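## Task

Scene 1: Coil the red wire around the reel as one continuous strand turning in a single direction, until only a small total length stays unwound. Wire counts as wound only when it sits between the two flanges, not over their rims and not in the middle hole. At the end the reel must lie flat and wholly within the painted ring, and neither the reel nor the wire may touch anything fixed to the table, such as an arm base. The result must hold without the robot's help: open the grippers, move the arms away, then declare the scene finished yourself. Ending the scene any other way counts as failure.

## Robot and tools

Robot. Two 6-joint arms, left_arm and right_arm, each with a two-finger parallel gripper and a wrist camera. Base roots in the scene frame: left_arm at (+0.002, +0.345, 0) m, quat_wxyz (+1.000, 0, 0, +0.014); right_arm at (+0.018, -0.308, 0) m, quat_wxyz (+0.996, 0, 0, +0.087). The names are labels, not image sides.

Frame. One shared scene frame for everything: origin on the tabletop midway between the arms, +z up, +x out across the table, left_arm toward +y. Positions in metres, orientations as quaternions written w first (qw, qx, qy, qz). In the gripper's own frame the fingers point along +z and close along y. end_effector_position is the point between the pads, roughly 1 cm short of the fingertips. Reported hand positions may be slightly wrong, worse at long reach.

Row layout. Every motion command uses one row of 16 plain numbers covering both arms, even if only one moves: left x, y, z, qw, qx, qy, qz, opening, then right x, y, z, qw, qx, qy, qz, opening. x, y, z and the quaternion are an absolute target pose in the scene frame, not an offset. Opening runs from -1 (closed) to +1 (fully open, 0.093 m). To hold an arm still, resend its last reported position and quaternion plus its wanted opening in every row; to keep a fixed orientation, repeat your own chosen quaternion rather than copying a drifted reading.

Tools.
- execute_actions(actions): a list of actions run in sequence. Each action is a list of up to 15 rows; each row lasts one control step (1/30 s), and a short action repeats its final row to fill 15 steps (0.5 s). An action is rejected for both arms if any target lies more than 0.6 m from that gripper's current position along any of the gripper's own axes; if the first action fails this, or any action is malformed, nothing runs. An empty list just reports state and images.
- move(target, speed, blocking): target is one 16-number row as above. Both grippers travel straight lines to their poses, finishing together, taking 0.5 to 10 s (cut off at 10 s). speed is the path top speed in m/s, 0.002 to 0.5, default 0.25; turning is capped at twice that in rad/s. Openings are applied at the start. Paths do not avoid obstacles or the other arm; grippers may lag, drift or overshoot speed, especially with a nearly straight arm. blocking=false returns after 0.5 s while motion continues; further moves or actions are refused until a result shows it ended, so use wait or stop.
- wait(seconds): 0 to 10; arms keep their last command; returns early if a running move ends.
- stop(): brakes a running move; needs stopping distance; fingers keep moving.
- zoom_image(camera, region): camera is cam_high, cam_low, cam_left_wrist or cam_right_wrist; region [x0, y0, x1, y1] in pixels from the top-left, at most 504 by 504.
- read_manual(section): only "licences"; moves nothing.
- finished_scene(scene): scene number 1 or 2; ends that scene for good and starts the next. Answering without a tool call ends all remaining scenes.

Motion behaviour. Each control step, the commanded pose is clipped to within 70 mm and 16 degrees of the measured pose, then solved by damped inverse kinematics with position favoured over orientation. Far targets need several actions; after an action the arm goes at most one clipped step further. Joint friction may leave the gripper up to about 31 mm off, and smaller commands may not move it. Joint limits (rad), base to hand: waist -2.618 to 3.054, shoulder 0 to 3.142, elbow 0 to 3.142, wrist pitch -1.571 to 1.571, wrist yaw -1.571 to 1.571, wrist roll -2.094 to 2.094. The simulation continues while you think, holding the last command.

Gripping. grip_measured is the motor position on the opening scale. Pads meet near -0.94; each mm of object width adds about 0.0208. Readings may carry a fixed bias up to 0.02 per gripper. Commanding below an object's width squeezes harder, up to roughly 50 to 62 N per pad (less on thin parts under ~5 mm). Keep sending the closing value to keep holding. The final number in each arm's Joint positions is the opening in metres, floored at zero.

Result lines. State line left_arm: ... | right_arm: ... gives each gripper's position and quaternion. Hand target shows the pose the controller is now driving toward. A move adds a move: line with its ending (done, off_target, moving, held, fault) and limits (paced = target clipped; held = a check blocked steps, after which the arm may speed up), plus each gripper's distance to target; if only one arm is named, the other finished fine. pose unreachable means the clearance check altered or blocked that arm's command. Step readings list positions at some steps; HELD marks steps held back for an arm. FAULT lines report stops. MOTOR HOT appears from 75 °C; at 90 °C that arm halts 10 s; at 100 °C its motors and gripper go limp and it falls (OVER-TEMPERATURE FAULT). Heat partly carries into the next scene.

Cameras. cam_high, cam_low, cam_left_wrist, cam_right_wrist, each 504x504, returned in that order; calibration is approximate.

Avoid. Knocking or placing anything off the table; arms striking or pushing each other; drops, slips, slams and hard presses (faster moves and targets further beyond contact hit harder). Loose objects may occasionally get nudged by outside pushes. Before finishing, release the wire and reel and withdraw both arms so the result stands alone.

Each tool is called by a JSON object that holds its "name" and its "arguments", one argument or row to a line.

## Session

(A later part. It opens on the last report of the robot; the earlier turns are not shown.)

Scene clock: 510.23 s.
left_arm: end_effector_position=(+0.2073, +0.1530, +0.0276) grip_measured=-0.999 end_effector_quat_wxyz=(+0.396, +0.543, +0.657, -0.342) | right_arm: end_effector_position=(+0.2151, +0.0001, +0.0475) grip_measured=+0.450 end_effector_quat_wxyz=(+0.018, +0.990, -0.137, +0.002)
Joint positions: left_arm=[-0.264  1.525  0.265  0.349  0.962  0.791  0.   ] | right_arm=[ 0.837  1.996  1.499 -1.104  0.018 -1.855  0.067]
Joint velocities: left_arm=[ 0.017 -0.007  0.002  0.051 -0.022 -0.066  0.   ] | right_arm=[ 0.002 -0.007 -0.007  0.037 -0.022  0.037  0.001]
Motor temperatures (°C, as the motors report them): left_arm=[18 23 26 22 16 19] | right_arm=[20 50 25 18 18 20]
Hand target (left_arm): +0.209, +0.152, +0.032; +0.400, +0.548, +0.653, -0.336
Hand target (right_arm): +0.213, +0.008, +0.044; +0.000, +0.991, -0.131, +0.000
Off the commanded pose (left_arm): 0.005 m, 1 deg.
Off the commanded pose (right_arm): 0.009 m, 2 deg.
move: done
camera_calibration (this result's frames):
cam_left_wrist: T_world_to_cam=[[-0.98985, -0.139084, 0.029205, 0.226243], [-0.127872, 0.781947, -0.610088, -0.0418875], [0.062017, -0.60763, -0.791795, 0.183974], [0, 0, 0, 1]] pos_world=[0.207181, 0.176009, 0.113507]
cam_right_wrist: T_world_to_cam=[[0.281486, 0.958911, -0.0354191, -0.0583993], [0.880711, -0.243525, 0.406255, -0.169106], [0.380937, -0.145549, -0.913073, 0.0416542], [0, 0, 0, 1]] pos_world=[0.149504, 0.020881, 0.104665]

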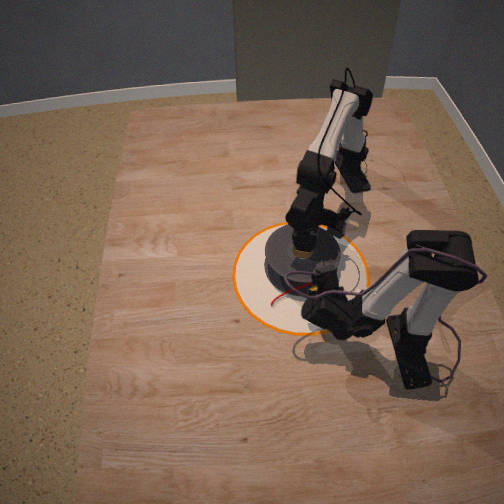

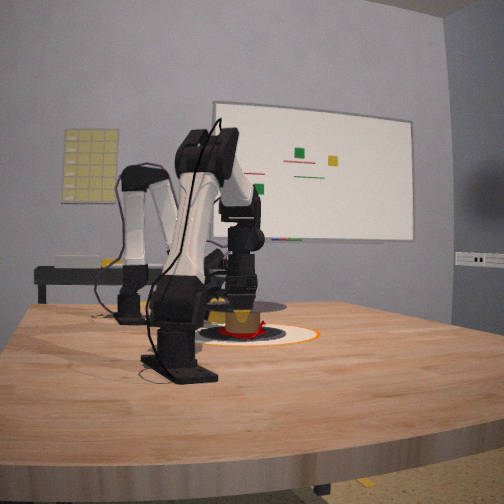

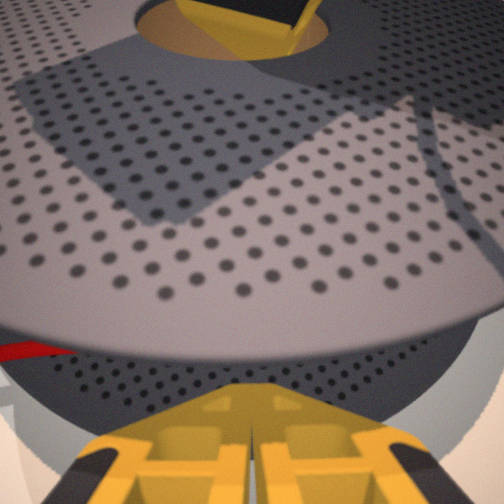

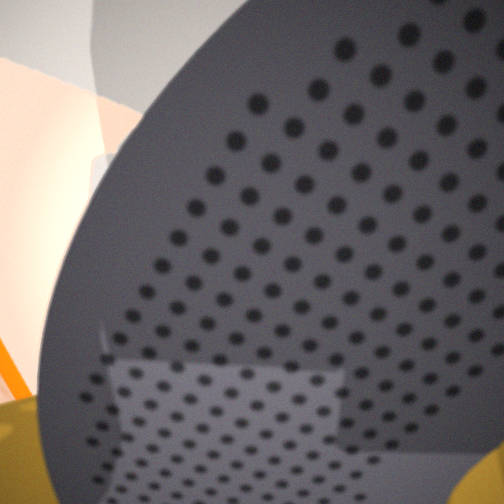

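{"name": "move", "arguments": {
  "target": [0.210,0.130,0.016,0.400,0.548,0.653,-0.336,-1.0, 0.2151,0.0001,0.044,0,-0.991,0.131,0,0.3],
  "speed": 0.08
}}

Scene clock: 511.90 s.
left_arm: end_effector_position=(+0.2138, +0.1301, +0.0232) grip_measured=-0.999 end_effector_quat_wxyz=(+0.406, +0.550, +0.648, -0.336) | right_arm: end_effector_position=(+0.2139, -0.0021, +0.0470) grip_measured=+0.450 end_effector_quat_wxyz=(+0.015, +0.991, -0.130, +0.002)
Joint positions: left_arm=[-0.37   1.624  0.265  0.574  0.892  0.674  0.   ] | right_arm=[ 0.836  1.984  1.479 -1.092  0.016 -1.871  0.067]
Joint velocities: left_arm=[ 0.007 -0.002 -0.017  0.022  0.022  0.022  0.   ] | right_arm=[ 0.007  0.002 -0.002 -0.095 -0.037 -0.066 -0.   ]
Motor temperatures (°C, as the motors report them): left_arm=[18 23 26 22 16 19] | right_arm=[20 50 25 18 18 20]
Hand target (left_arm): +0.209, +0.131, +0.016; +0.399, +0.549, +0.653, -0.336
Hand target (right_arm): +0.215, +0.000, +0.044; +0.001, +0.991, -0.131, -0.000
Off the commanded pose (left_arm): 0.008 m, 1 deg.
Off the commanded pose (right_arm): 0.004 m, 2 deg.
move: done
camera_calibration (this result's frames):
cam_left_wrist: T_world_to_cam=[[-0.991194, -0.132384, -0.00298475, 0.229792], [-0.102347, 0.780214, -0.617082, -0.0308579], [0.0840205, -0.611343, -0.786893, 0.161837], [0, 0, 0, 1]] pos_world=[0.211013, 0.153434, 0.108992]
cam_right_wrist: T_world_to_cam=[[0.26762, 0.963023, -0.0310965, -0.0531812], [0.883978, -0.232557, 0.405585, -0.169011], [0.383356, -0.136031, -0.913528, 0.0408209], [0, 0, 0, 1]] pos_world=[0.147985, 0.017463, 0.104185]

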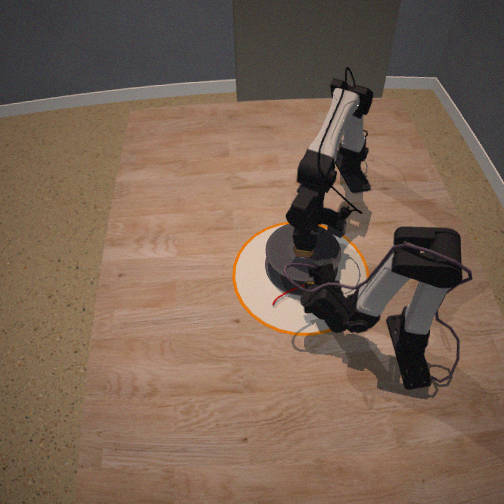

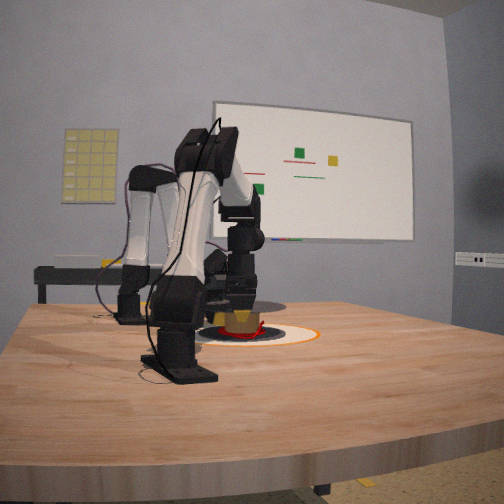

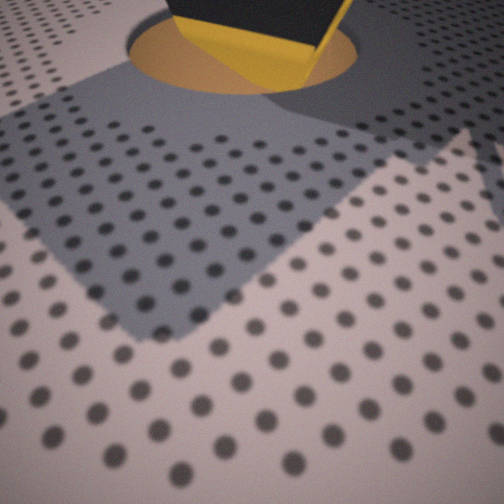

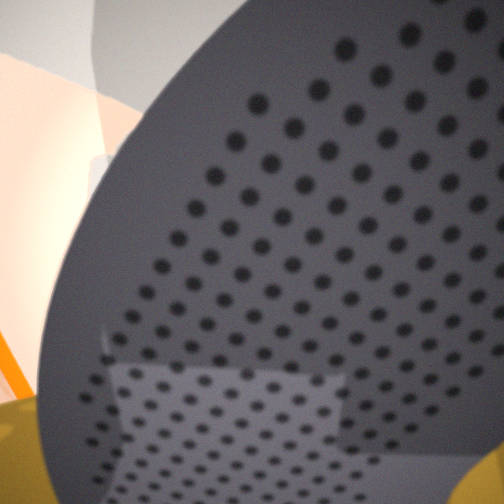

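{"name": "move", "arguments": {
  "target": [0.213,0.140,0.022,0.400,0.548,0.653,-0.336,-1.0, 0.2139,-0.0021,0.047,0,-0.991,0.130,0,1.0],
  "speed": 0.2
}}

{"name": "move", "arguments": {
  "target": [0.213,0.140,0.010,0.400,0.548,0.653,-0.336,-1.0, 0.2139,-0.0021,0.105,0,-0.991,0.130,0,1.0],
  "speed": 0.3
}}

{"name": "move", "arguments": {
  "target": [0.213,0.140,0.010,0.400,0.548,0.653,-0.336,-1.0, 0.195,-0.02,0.105,0,-0.5,0.866,0,1.0],
  "speed": 0.5
}}

{"name": "move", "arguments": {
  "target": [0.213,0.140,0.010,0.400,0.548,0.653,-0.336,-1.0, 0.180,0.020,0.10,0,0.4226,0.906,0,1.0],
  "speed": 0.5
}}

Scene clock: 515.43 s.
left_arm: end_effector_position=(+0.2121, +0.1392, +0.0165) grip_measured=-0.999 end_effector_quat_wxyz=(+0.395, +0.547, +0.658, -0.335) | right_arm: end_effector_position=(+0.2144, -0.0003, +0.0462) grip_measured=+0.990 end_effector_quat_wxyz=(+0.008, +0.992, -0.129, +0.004)
Joint positions: left_arm=[-0.335  1.624  0.265  0.512  0.902  0.716  0.   ] | right_arm=[ 0.836  1.978  1.467 -1.072  0.013 -1.873  0.093]
Joint velocities: left_arm=[ 0.012  0.002 -0.012 -0.081  0.007 -0.022  0.   ] | right_arm=[-0.027 -0.002  0.022  0.007 -0.007 -0.081  0.   ]
Motor temperatures (°C, as the motors report them): left_arm=[18 23 26 22 16 19] | right_arm=[20 50 25 18 18 20]
Hand target (left_arm): +0.213, +0.140, +0.022; +0.401, +0.548, +0.653, -0.336
Hand target (right_arm): +0.214, -0.002, +0.047; -0.000, +0.992, -0.130, +0.000
Off the commanded pose (left_arm): 0.006 m, 1 deg.
Off the commanded pose (right_arm): 0.002 m, 1 deg.
move: done
camera_calibration (this result's frames):
cam_left_wrist: T_world_to_cam=[[-0.989878, -0.140752, 0.0181981, 0.229875], [-0.123511, 0.791188, -0.598971, -0.0396016], [0.0699081, -0.595155, -0.800564, 0.163267], [0, 0, 0, 1]] pos_world=[0.211243, 0.160857, 0.102802]
cam_right_wrist: T_world_to_cam=[[0.265595, 0.963952, -0.0159933, -0.0554009], [0.882357, -0.236362, 0.406915, -0.168473], [0.388467, -0.122186, -0.913326, 0.0390514], [0, 0, 0, 1]] pos_world=[0.148198, 0.0183547, 0.103335]

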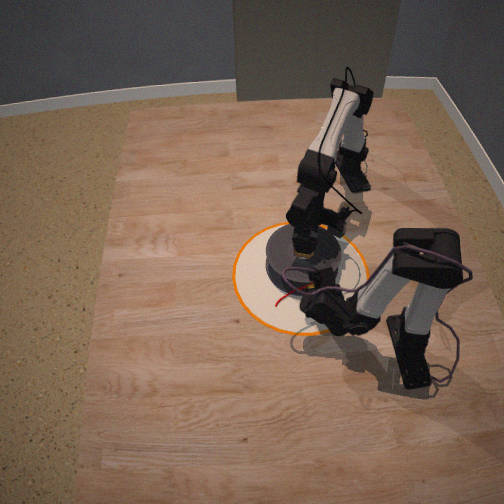

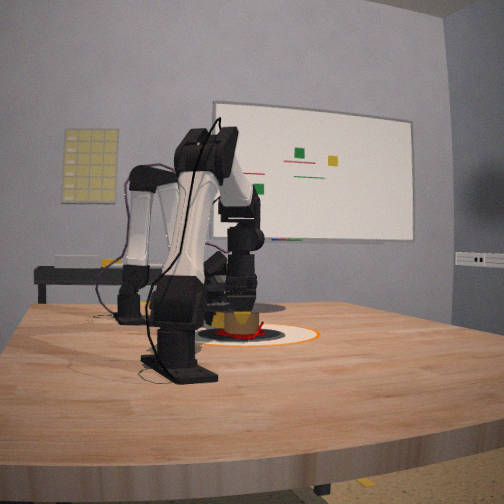

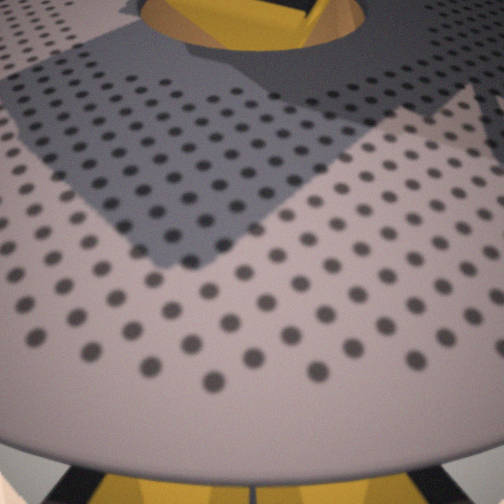

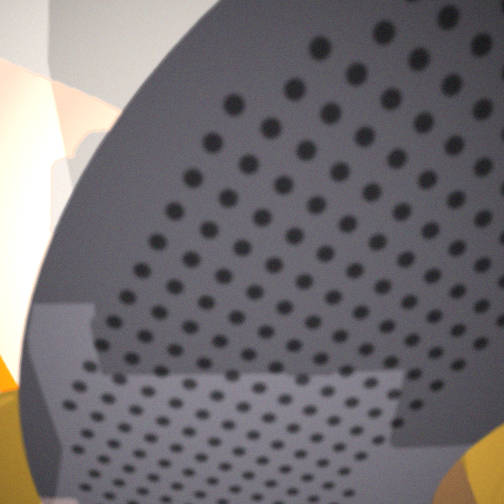

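Scene clock: 516.43 s.
left_arm: end_effector_position=(+0.2148, +0.1373, +0.0165) grip_measured=-0.999 end_effector_quat_wxyz=(+0.405, +0.551, +0.648, -0.336) | right_arm: end_effector_position=(+0.2139, -0.0009, +0.0996) grip_measured=+0.990 end_effector_quat_wxyz=(+0.004, +0.992, -0.129, +0.005)
Joint positions: left_arm=[-0.333  1.658  0.265  0.569  0.917  0.721  0.   ] | right_arm=[ 0.836  1.931  1.617 -1.259  0.013 -1.873  0.093]
Joint velocities: left_arm=[-0.002 -0.007 -0.017 -0.037 -0.007 -0.007  0.   ] | right_arm=[ 0.012  0.007  0.002 -0.022 -0.022  0.066  0.   ]
Motor temperatures (°C, as the motors report them): left_arm=[18 23 26 23 16 19] | right_arm=[20 50 25 18 18 20]
Hand target (left_arm): +0.213, +0.140, +0.010; +0.400, +0.548, +0.653, -0.336
Hand target (right_arm): +0.214, -0.001, +0.105; +0.000, +0.991, -0.130, +0.000
Off the commanded pose (left_arm): 0.007 m, 1 deg.
Off the commanded pose (right_arm): 0.006 m, 1 deg.
move: done
camera_calibration (this result's frames):
cam_left_wrist: T_world_to_cam=[[-0.991427, -0.13064, -0.00228108, 0.231563], [-0.101679, 0.782371, -0.614456, -0.0410385], [0.0820575, -0.608957, -0.788947, 0.160974], [0, 0, 0, 1]] pos_world=[0.212196, 0.160385, 0.102312]
cam_right_wrist: T_world_to_cam=[[0.26565, 0.964043, -0.00711692, -0.054695], [0.8805, -0.239609, 0.409032, -0.189733], [0.392619, -0.114926, -0.912492, 0.0869339], [0, 0, 0, 1]] pos_world=[0.147458, 0.0172575, 0.156544]

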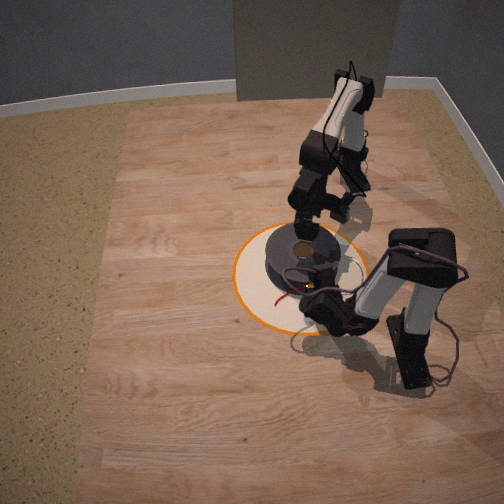

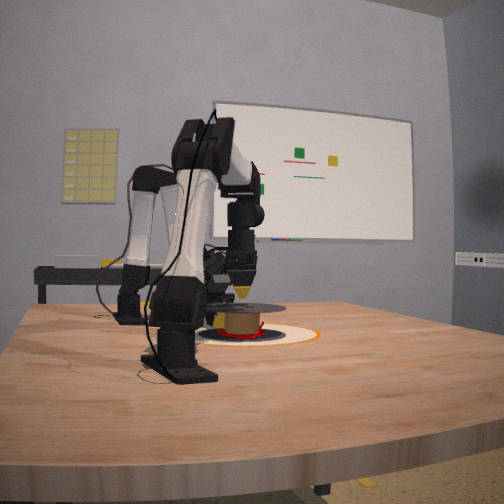

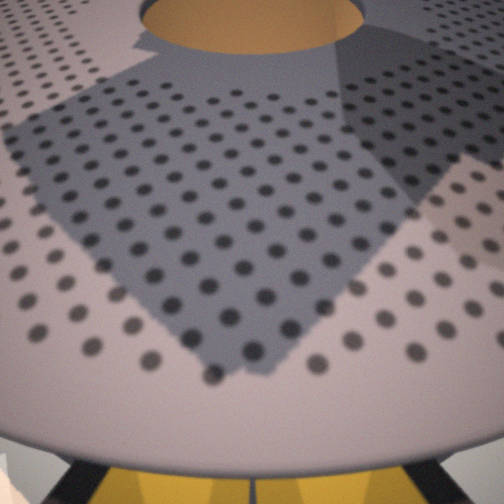

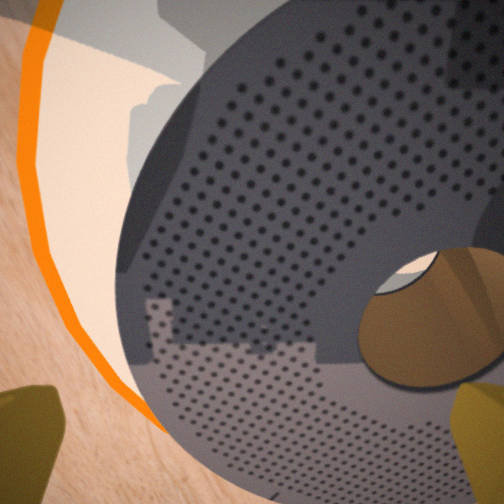

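Scene clock: 519.03 s.
left_arm: end_effector_position=(+0.2148, +0.1373, +0.0165) grip_measured=-0.999 end_effector_quat_wxyz=(+0.405, +0.551, +0.648, -0.336) | right_arm: end_effector_position=(+0.2008, -0.0203, +0.1053) grip_measured=+0.990 end_effector_quat_wxyz=(-0.002, -0.499, +0.867, -0.005)
Joint positions: left_arm=[-0.333  1.658  0.265  0.569  0.917  0.721  0.   ] | right_arm=[ 0.836  1.844  1.524 -1.259  0.008 -0.035  0.093]
Joint velocities: left_arm=[-0.007 -0.017  0.002 -0.022 -0.037 -0.051  0.   ] | right_arm=[-0.002  0.002  0.002 -0.037  0.007  0.051 -0.001]
Motor temperatures (°C, as the motors report them): left_arm=[18 23 26 23 16 19] | right_arm=[20 49 25 18 18 20]
Hand target (left_arm): +0.213, +0.140, +0.010; +0.400, +0.548, +0.653, -0.336
Hand target (right_arm): +0.195, -0.020, +0.106; -0.000, -0.500, +0.866, -0.000
Off the commanded pose (left_arm): 0.007 m, 1 deg.
Off the commanded pose (right_arm): 0.006 m, 1 deg.
move: done
camera_calibration (this result's frames):
cam_left_wrist: T_world_to_cam=[[-0.991427, -0.13064, -0.00228108, 0.231563], [-0.101679, 0.782371, -0.614456, -0.0410385], [0.0820575, -0.608957, -0.788947, 0.160974], [0, 0, 0, 1]] pos_world=[0.212196, 0.160385, 0.102312]
cam_right_wrist: T_world_to_cam=[[0.859375, -0.511306, 0.00635837, -0.183002], [-0.469476, -0.78402, 0.406084, 0.0751758], [-0.202648, -0.351964, -0.913813, 0.209953], [0, 0, 0, 1]] pos_world=[0.235107, 0.039265, 0.162493]

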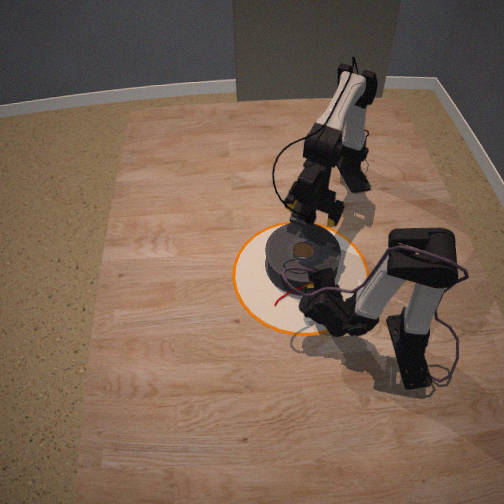

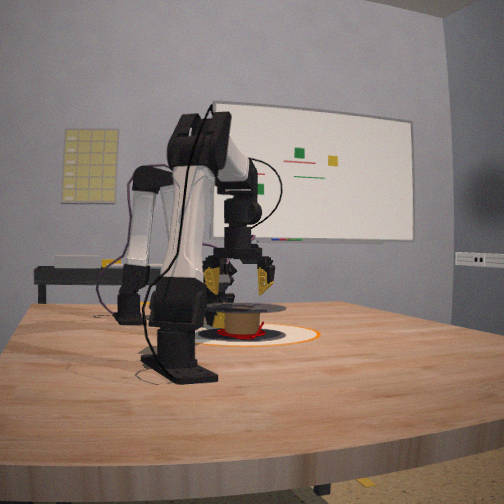

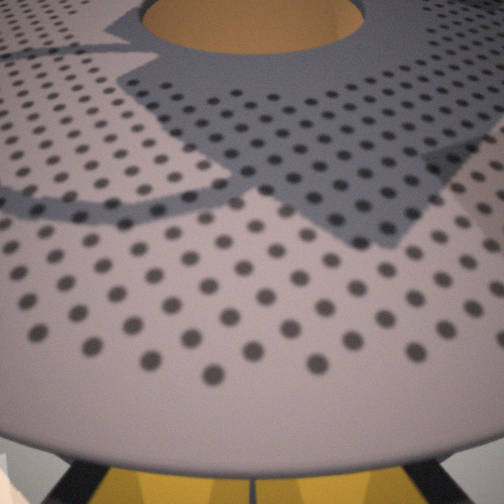

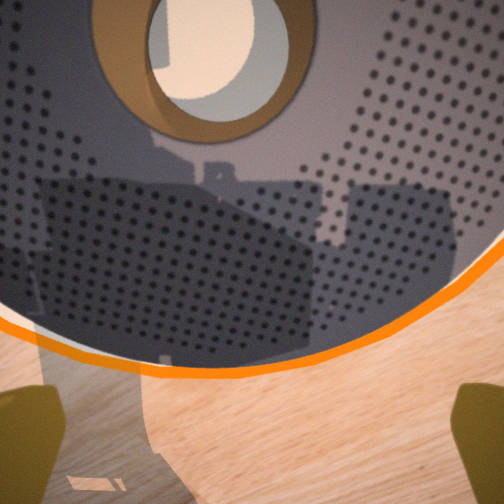

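Scene clock: 521.70 s.
left_arm: end_effector_position=(+0.2148, +0.1373, +0.0165) grip_measured=-0.999 end_effector_quat_wxyz=(+0.405, +0.551, +0.648, -0.336) | right_arm: end_effector_position=(+0.1816, +0.0124, +0.1003) grip_measured=+0.990 end_effector_quat_wxyz=(+0.004, +0.424, +0.906, -0.003)
Joint positions: left_arm=[-0.333  1.658  0.265  0.569  0.917  0.721  0.   ] | right_arm=[ 0.929  1.916  1.599 -1.259  0.007  1.978  0.093]
Joint velocities: left_arm=[-0.002 -0.022  0.012  0.022 -0.022 -0.051  0.   ] | right_arm=[-0.007 -0.012 -0.022 -0.037 -0.007  0.066  0.001]
Motor temperatures (°C, as the motors report them): left_arm=[18 23 26 23 16 19] | right_arm=[20 49 25 18 17 20]
Hand target (left_arm): +0.213, +0.140, +0.010; +0.400, +0.548, +0.653, -0.336
Hand target (right_arm): +0.180, +0.019, +0.099; +0.002, +0.423, +0.906, -0.001
Off the commanded pose (left_arm): 0.007 m, 1 deg.
Off the commanded pose (right_arm): 0.008 m, 1 deg.
move: done
camera_calibration (this result's frames):
cam_left_wrist: T_world_to_cam=[[-0.991427, -0.13064, -0.00228108, 0.231563], [-0.101679, 0.782371, -0.614456, -0.0410385], [0.0820575, -0.608957, -0.788947, 0.160974], [0, 0, 0, 1]] pos_world=[0.212196, 0.160385, 0.102312]
cam_right_wrist: T_world_to_cam=[[-0.774254, -0.632875, 0.000405356, 0.148989], [-0.582516, 0.712894, 0.390459, 0.0973479], [-0.247401, 0.302078, -0.92062, 0.213671], [0, 0, 0, 1]] pos_world=[0.224924, -0.0396528, 0.158639]

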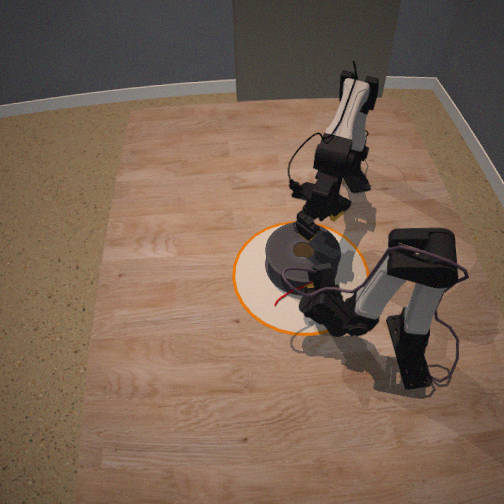

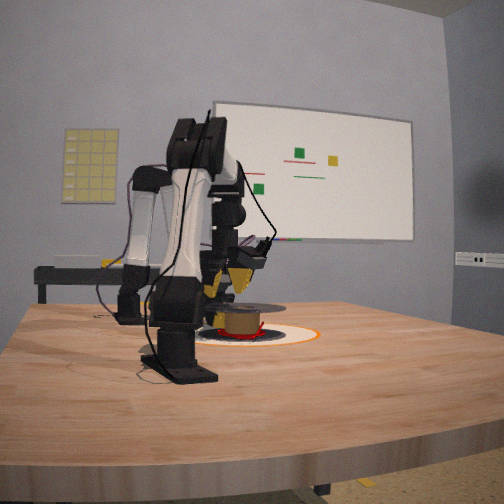

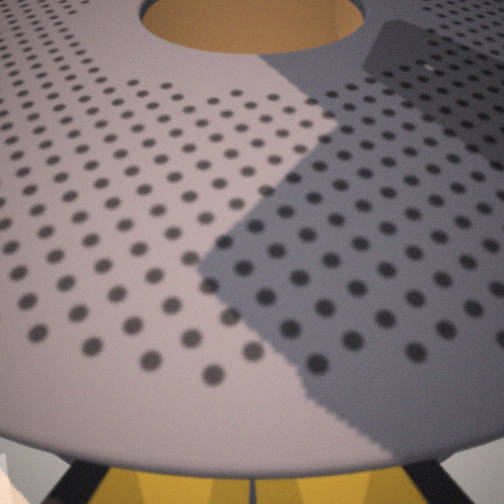

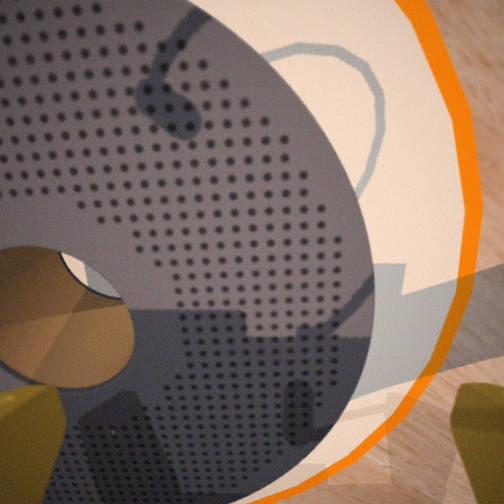

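{"name": "move", "arguments": {
  "target": [0.2148,0.1373,0.0165,0.400,0.548,0.653,-0.336,-1.0, 0.1816,0.0124,0.036,0,0.424,0.906,0,1.0],
  "speed": 0.2
}}

{"name": "move", "arguments": {
  "target": [0.2148,0.1373,0.0165,0.400,0.548,0.653,-0.336,-1.0, 0.1816,0.0124,0.042,0,0.424,0.906,0,0.3],
  "speed": 0.2
}}

Scene clock: 523.27 s.
left_arm: end_effector_position=(+0.2148, +0.1373, +0.0165) grip_measured=-0.999 end_effector_quat_wxyz=(+0.404, +0.550, +0.649, -0.337) | right_arm: end_effector_position=(+0.1824, +0.0139, +0.0455) grip_measured=+0.990 end_effector_quat_wxyz=(+0.004, +0.424, +0.905, +0.008)
Joint positions: left_arm=[-0.333  1.658  0.265  0.569  0.917  0.717  0.   ] | right_arm=[ 0.929  1.94   1.412 -1.025  0.008  1.979  0.093]
Joint velocities: left_arm=[-0.012  0.002 -0.007 -0.007 -0.066  0.007  0.   ] | right_arm=[-0.012 -0.002 -0.002  0.037 -0.051 -0.051  0.   ]
Motor temperatures (°C, as the motors report them): left_arm=[18 23 26 23 16 19] | right_arm=[20 48 25 18 17 20]
Hand target (left_arm): +0.215, +0.137, +0.016; +0.400, +0.548, +0.653, -0.336
Hand target (right_arm): +0.181, +0.011, +0.036; -0.000, +0.424, +0.906, +0.000
Off the commanded pose (left_arm): 0.000 m, 1 deg.
Off the commanded pose (right_arm): 0.010 m, 1 deg.
move: done
camera_calibration (this result's frames):
cam_left_wrist: T_world_to_cam=[[-0.991205, -0.13233, 0.00112906, 0.231692], [-0.105078, 0.781832, -0.614571, -0.0402325], [0.0804432, -0.609285, -0.788861, 0.161365], [0, 0, 0, 1]] pos_world=[0.212446, 0.160432, 0.102307]
cam_right_wrist: T_world_to_cam=[[-0.774881, -0.631802, -0.0196218, 0.151615], [-0.585701, 0.705974, 0.39819, 0.118473], [-0.237725, 0.320043, -0.917093, 0.160823], [0, 0, 0, 1]] pos_world=[0.225105, -0.0393183, 0.10329]

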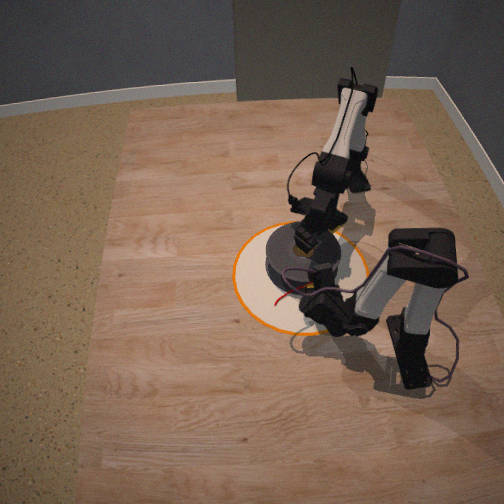

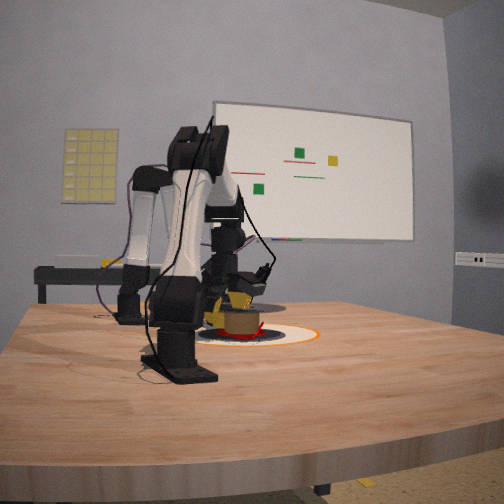

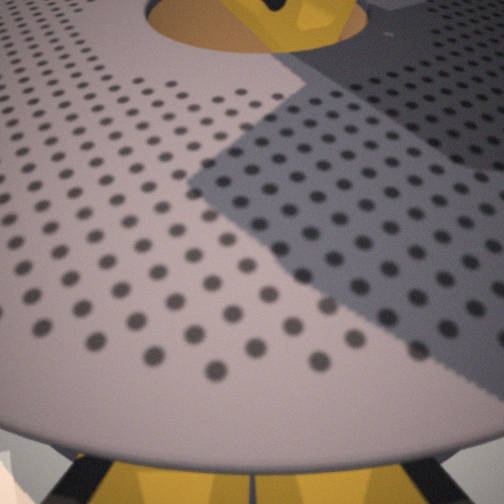

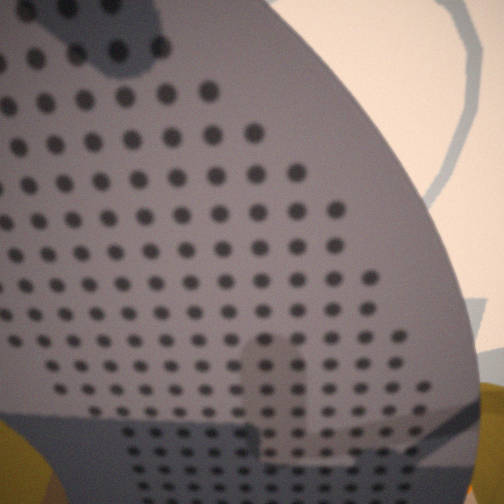

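Scene clock: 523.97 s.
left_arm: end_effector_position=(+0.2148, +0.1373, +0.0165) grip_measured=-0.999 end_effector_quat_wxyz=(+0.404, +0.550, +0.649, -0.337) | right_arm: end_effector_position=(+0.1827, +0.0144, +0.0455) grip_measured=+0.426 end_effector_quat_wxyz=(+0.004, +0.424, +0.905, +0.009)
Joint positions: left_arm=[-0.333  1.658  0.265  0.569  0.917  0.717  0.   ] | right_arm=[ 0.929  1.94   1.412 -1.023  0.008  1.979  0.066]
Joint velocities: left_arm=[ 0.002 -0.007 -0.022 -0.066  0.022 -0.022  0.   ] | right_arm=[-0.002 -0.012 -0.007 -0.037  0.022 -0.007  0.001]
Motor temperatures (°C, as the motors report them): left_arm=[18 23 26 23 16 19] | right_arm=[20 48 25 18 17 20]
Hand target (left_arm): +0.215, +0.137, +0.016; +0.400, +0.548, +0.653, -0.336
Hand target (right_arm): +0.182, +0.012, +0.042; -0.000, +0.424, +0.906, +0.000
Off the commanded pose (left_arm): 0.000 m, 1 deg.
Off the commanded pose (right_arm): 0.004 m, 1 deg.
move: done
camera_calibration (this result's frames):
cam_left_wrist: T_world_to_cam=[[-0.991205, -0.13233, 0.00112906, 0.231692], [-0.105078, 0.781832, -0.614571, -0.0402325], [0.0804432, -0.609285, -0.788861, 0.161365], [0, 0, 0, 1]] pos_world=[0.212446, 0.160432, 0.102307]
cam_right_wrist: T_world_to_cam=[[-0.774857, -0.631758, -0.0218674, 0.152245], [-0.586243, 0.705232, 0.398706, 0.118406], [-0.236464, 0.32176, -0.916818, 0.160489], [0, 0, 0, 1]] pos_world=[0.225333, -0.0389605, 0.103259]

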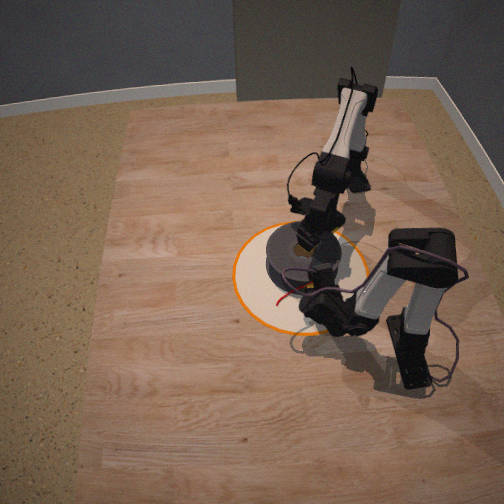

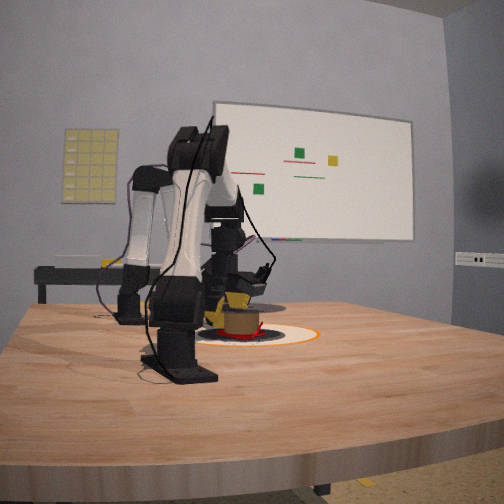

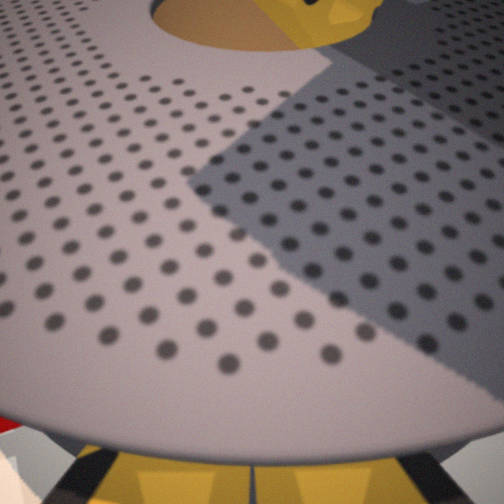

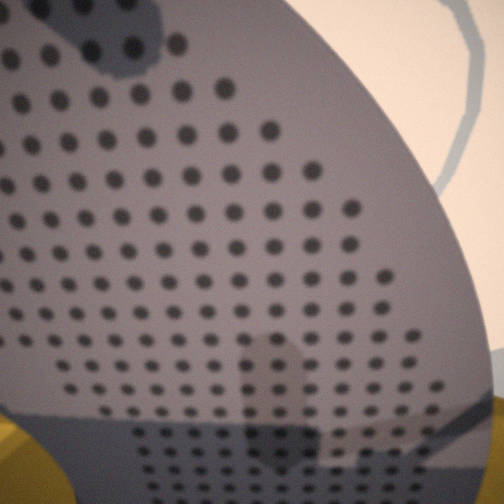

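{"name": "move", "arguments": {
  "target": [0.2148,0.1373,0.0165,0.400,0.548,0.653,-0.336,-1.0, 0.2445,-0.008,0.043,0,-0.087,0.996,0,0.3],
  "speed": 0.3
}}

{"name": "move", "arguments": {
  "target": [0.2148,0.1373,0.0165,0.400,0.548,0.653,-0.336,-1.0, 0.296,0.034,0.043,0,-0.574,0.819,0,0.3],
  "speed": 0.3
}}

Scene clock: 526.87 s.
left_arm: end_effector_position=(+0.2120, +0.1366, +0.0169) grip_measured=-0.999 end_effector_quat_wxyz=(+0.401, +0.549, +0.647, -0.345) | right_arm: end_effector_position=(+0.2428, -0.0024, +0.0459) grip_measured=+0.426 end_effector_quat_wxyz=(+0.003, -0.068, +0.997, +0.020)
Joint positions: left_arm=[-0.333  1.658  0.265  0.56   0.932  0.717  0.   ] | right_arm=[ 0.755  1.99   1.483 -1.03  -0.02   0.793  0.066]
Joint velocities: left_arm=[-0.017  0.017  0.037 -0.007 -0.037 -0.007  0.   ] | right_arm=[ 0.017  0.002  0.007  0.022 -0.081 -0.081 -0.   ]
Motor temperatures (°C, as the motors report them): left_arm=[18 23 26 23 16 19] | right_arm=[20 48 25 18 17 20]
Hand target (left_arm): +0.215, +0.137, +0.016; +0.400, +0.548, +0.653, -0.336
Hand target (right_arm): +0.244, -0.007, +0.043; -0.002, -0.087, +0.996, +0.003
Off the commanded pose (left_arm): 0.003 m, 1 deg.
Off the commanded pose (right_arm): 0.007 m, 3 deg.
move: off_target (right_arm)
camera_calibration (this result's frames):
cam_left_wrist: T_world_to_cam=[[-0.992378, -0.122373, 0.0144991, 0.227414], [-0.104969, 0.777823, -0.619656, -0.0390735], [0.0645511, -0.616455, -0.78474, 0.165809], [0, 0, 0, 1]] pos_world=[0.210876, 0.160435, 0.102608]
cam_right_wrist: T_world_to_cam=[[0.125449, -0.991302, -0.0397801, -0.0304054], [-0.9114, -0.130993, 0.390116, 0.242634], [-0.391934, -0.0126842, -0.919906, 0.217468], [0, 0, 0, 1]] pos_world=[0.310184, 0.00440075, 0.104185]

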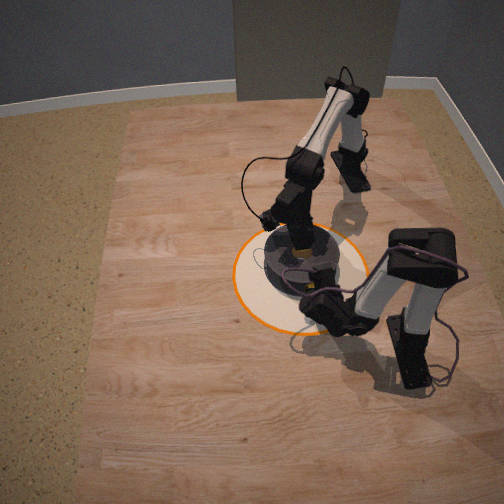

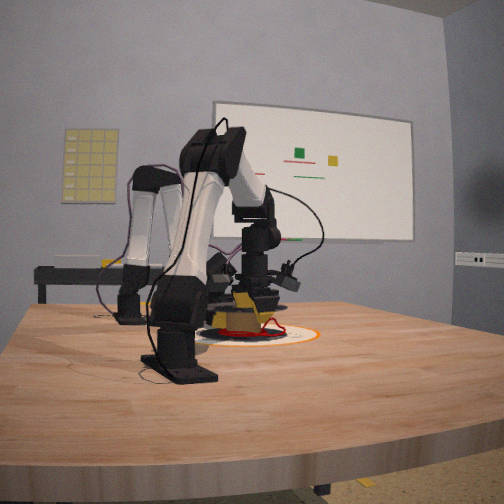

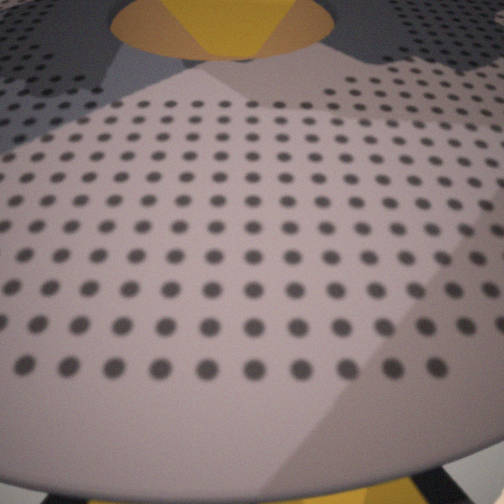

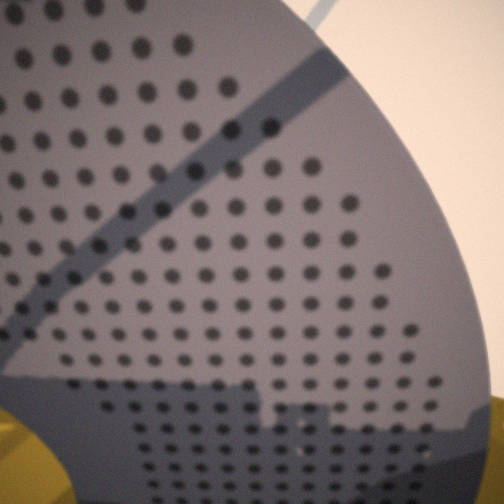

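Scene clock: 529.30 s.
left_arm: end_effector_position=(+0.2025, +0.1317, +0.0218) grip_measured=-0.999 end_effector_quat_wxyz=(+0.397, +0.554, +0.631, -0.371) | right_arm: end_effector_position=(+0.3095, +0.0489, +0.0569) grip_measured=+0.426 end_effector_quat_wxyz=(+0.048, -0.525, +0.849, +0.033)
Joint positions: left_arm=[-0.341  1.658  0.265  0.551  0.99   0.721  0.   ] | right_arm=[ 0.701  2.233  1.898 -1.123 -0.032 -0.23   0.066]
Joint velocities: left_arm=[-0.007 -0.017  0.002  0.081 -0.022 -0.051  0.   ] | right_arm=[ 0.012  0.002 -0.002 -0.051 -0.007  0.037 -0.001]
Motor temperatures (°C, as the motors report them): left_arm=[18 23 25 23 16 19] | right_arm=[20 48 25 18 17 20]
Hand target (left_arm): +0.214, +0.138, +0.017; +0.401, +0.548, +0.653, -0.337
Hand target (right_arm): +0.296, +0.034, +0.043; +0.003, -0.572, +0.820, +0.004
Off the commanded pose (left_arm): 0.014 m, 5 deg.
Off the commanded pose (right_arm): 0.025 m, 9 deg.
move: off_target (left_arm, right_arm)
camera_calibration (this result's frames):
cam_left_wrist: T_world_to_cam=[[-0.996616, -0.0738569, 0.0360775, 0.211388], [-0.0796211, 0.75839, -0.64692, -0.0351958], [0.0204187, -0.647603, -0.761704, 0.179787], [0, 0, 0, 1]] pos_world=[0.204199, 0.158735, 0.106549]
cam_right_wrist: T_world_to_cam=[[0.889623, -0.456635, -0.00743466, -0.252039], [-0.435185, -0.852547, 0.289444, 0.199526], [-0.138509, -0.25426, -0.957166, 0.189969], [0, 0, 0, 1]] pos_world=[0.337363, 0.103317, 0.122207]

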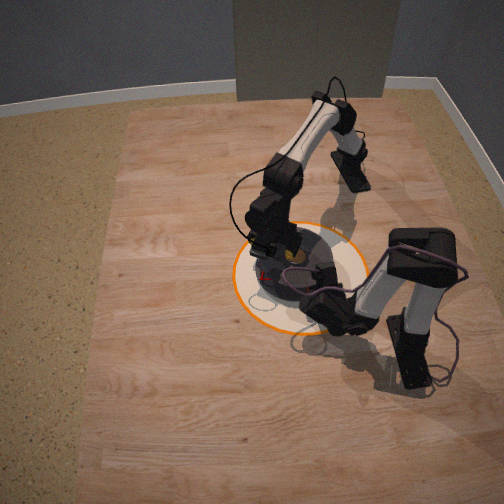

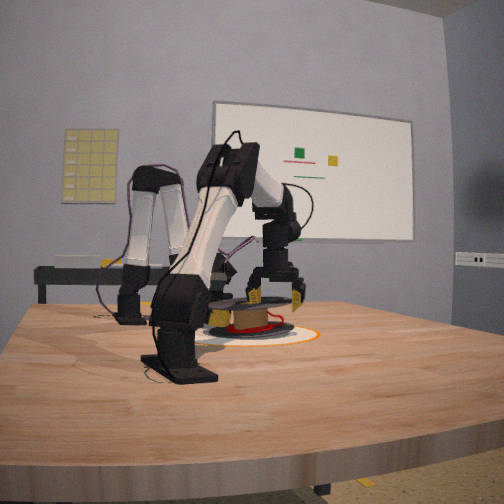

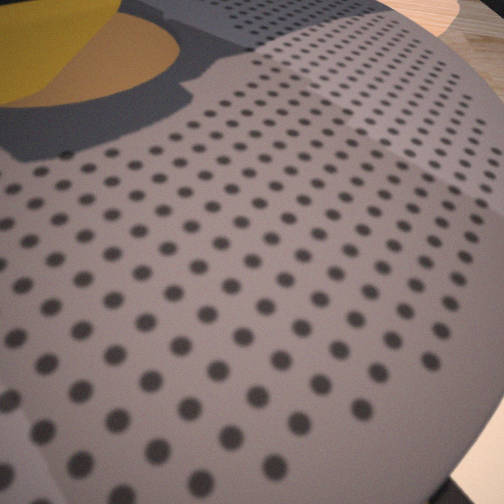

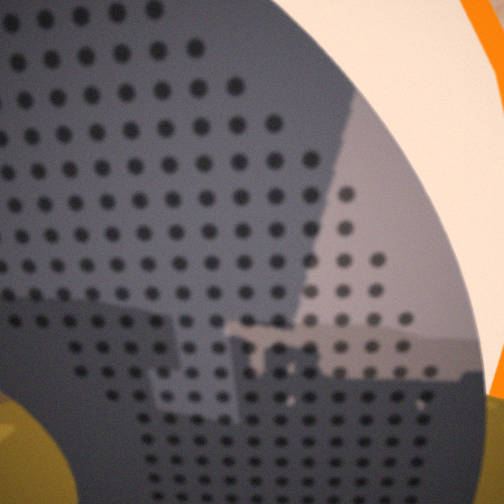

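{"name": "move", "arguments": {
  "target": [0.20,0.185,0.022,0.400,0.548,0.653,-0.336,-1.0, 0.305,0.045,0.045,0,-0.54,0.84,0,0.3],
  "speed": 0.1
}}

Scene clock: 531.37 s.
left_arm: end_effector_position=(+0.1962, +0.1836, +0.0141) grip_measured=-0.999 end_effector_quat_wxyz=(+0.390, +0.545, +0.660, -0.339) | right_arm: end_effector_position=(+0.3072, +0.0463, +0.0521) grip_measured=+0.426 end_effector_quat_wxyz=(+0.009, -0.526, +0.850, +0.022)
Joint positions: left_arm=[-0.11   1.537  0.255  0.149  1.03   1.047  0.   ] | right_arm=[ 0.7    2.309  2.011 -1.242 -0.036 -0.235  0.066]
Joint velocities: left_arm=[ 0.007 -0.002 -0.032 -0.051  0.022 -0.022  0.   ] | right_arm=[ 0.002 -0.002  0.002 -0.022 -0.007 -0.051 -0.001]
Motor temperatures (°C, as the motors report them): left_arm=[18 23 25 23 16 19] | right_arm=[20 48 26 18 17 20]
Hand target (left_arm): +0.201, +0.184, +0.022; +0.402, +0.547, +0.653, -0.336
Hand target (right_arm): +0.305, +0.045, +0.046; +0.001, -0.541, +0.841, +0.001
Off the commanded pose (left_arm): 0.009 m, 1 deg.
Off the commanded pose (right_arm): 0.008 m, 3 deg.
move: off_target (right_arm)
camera_calibration (this result's frames):
cam_left_wrist: T_world_to_cam=[[-0.989701, -0.139754, 0.0309862, 0.219954], [-0.130407, 0.790956, -0.597815, -0.0767849], [0.0590385, -0.595699, -0.801035, 0.191115], [0, 0, 0, 1]] pos_world=[0.196392, 0.20532, 0.100371]
cam_right_wrist: T_world_to_cam=[[0.890487, -0.454033, -0.0297961, -0.250396], [-0.413644, -0.835075, 0.362696, 0.186469], [-0.189558, -0.310651, -0.931431, 0.201267], [0, 0, 0, 1]] pos_world=[0.338257, 0.104551, 0.112374]

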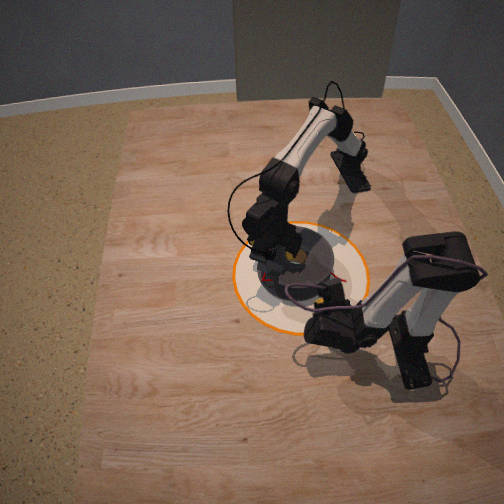

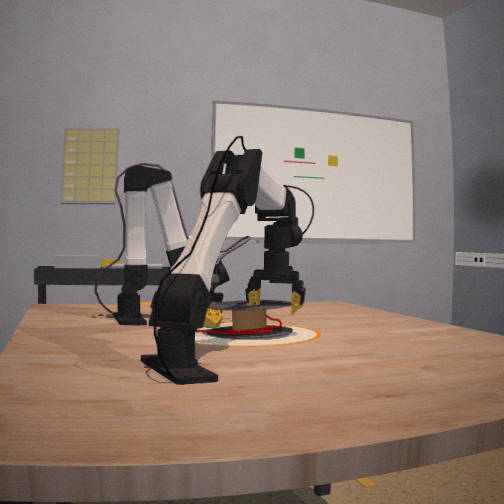

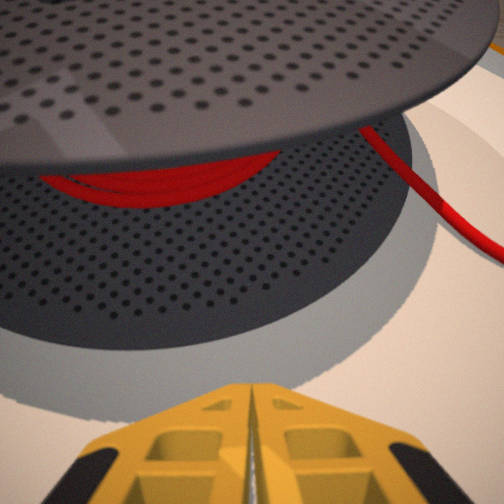

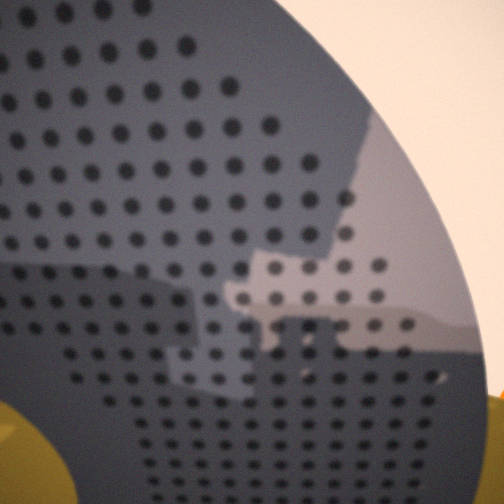

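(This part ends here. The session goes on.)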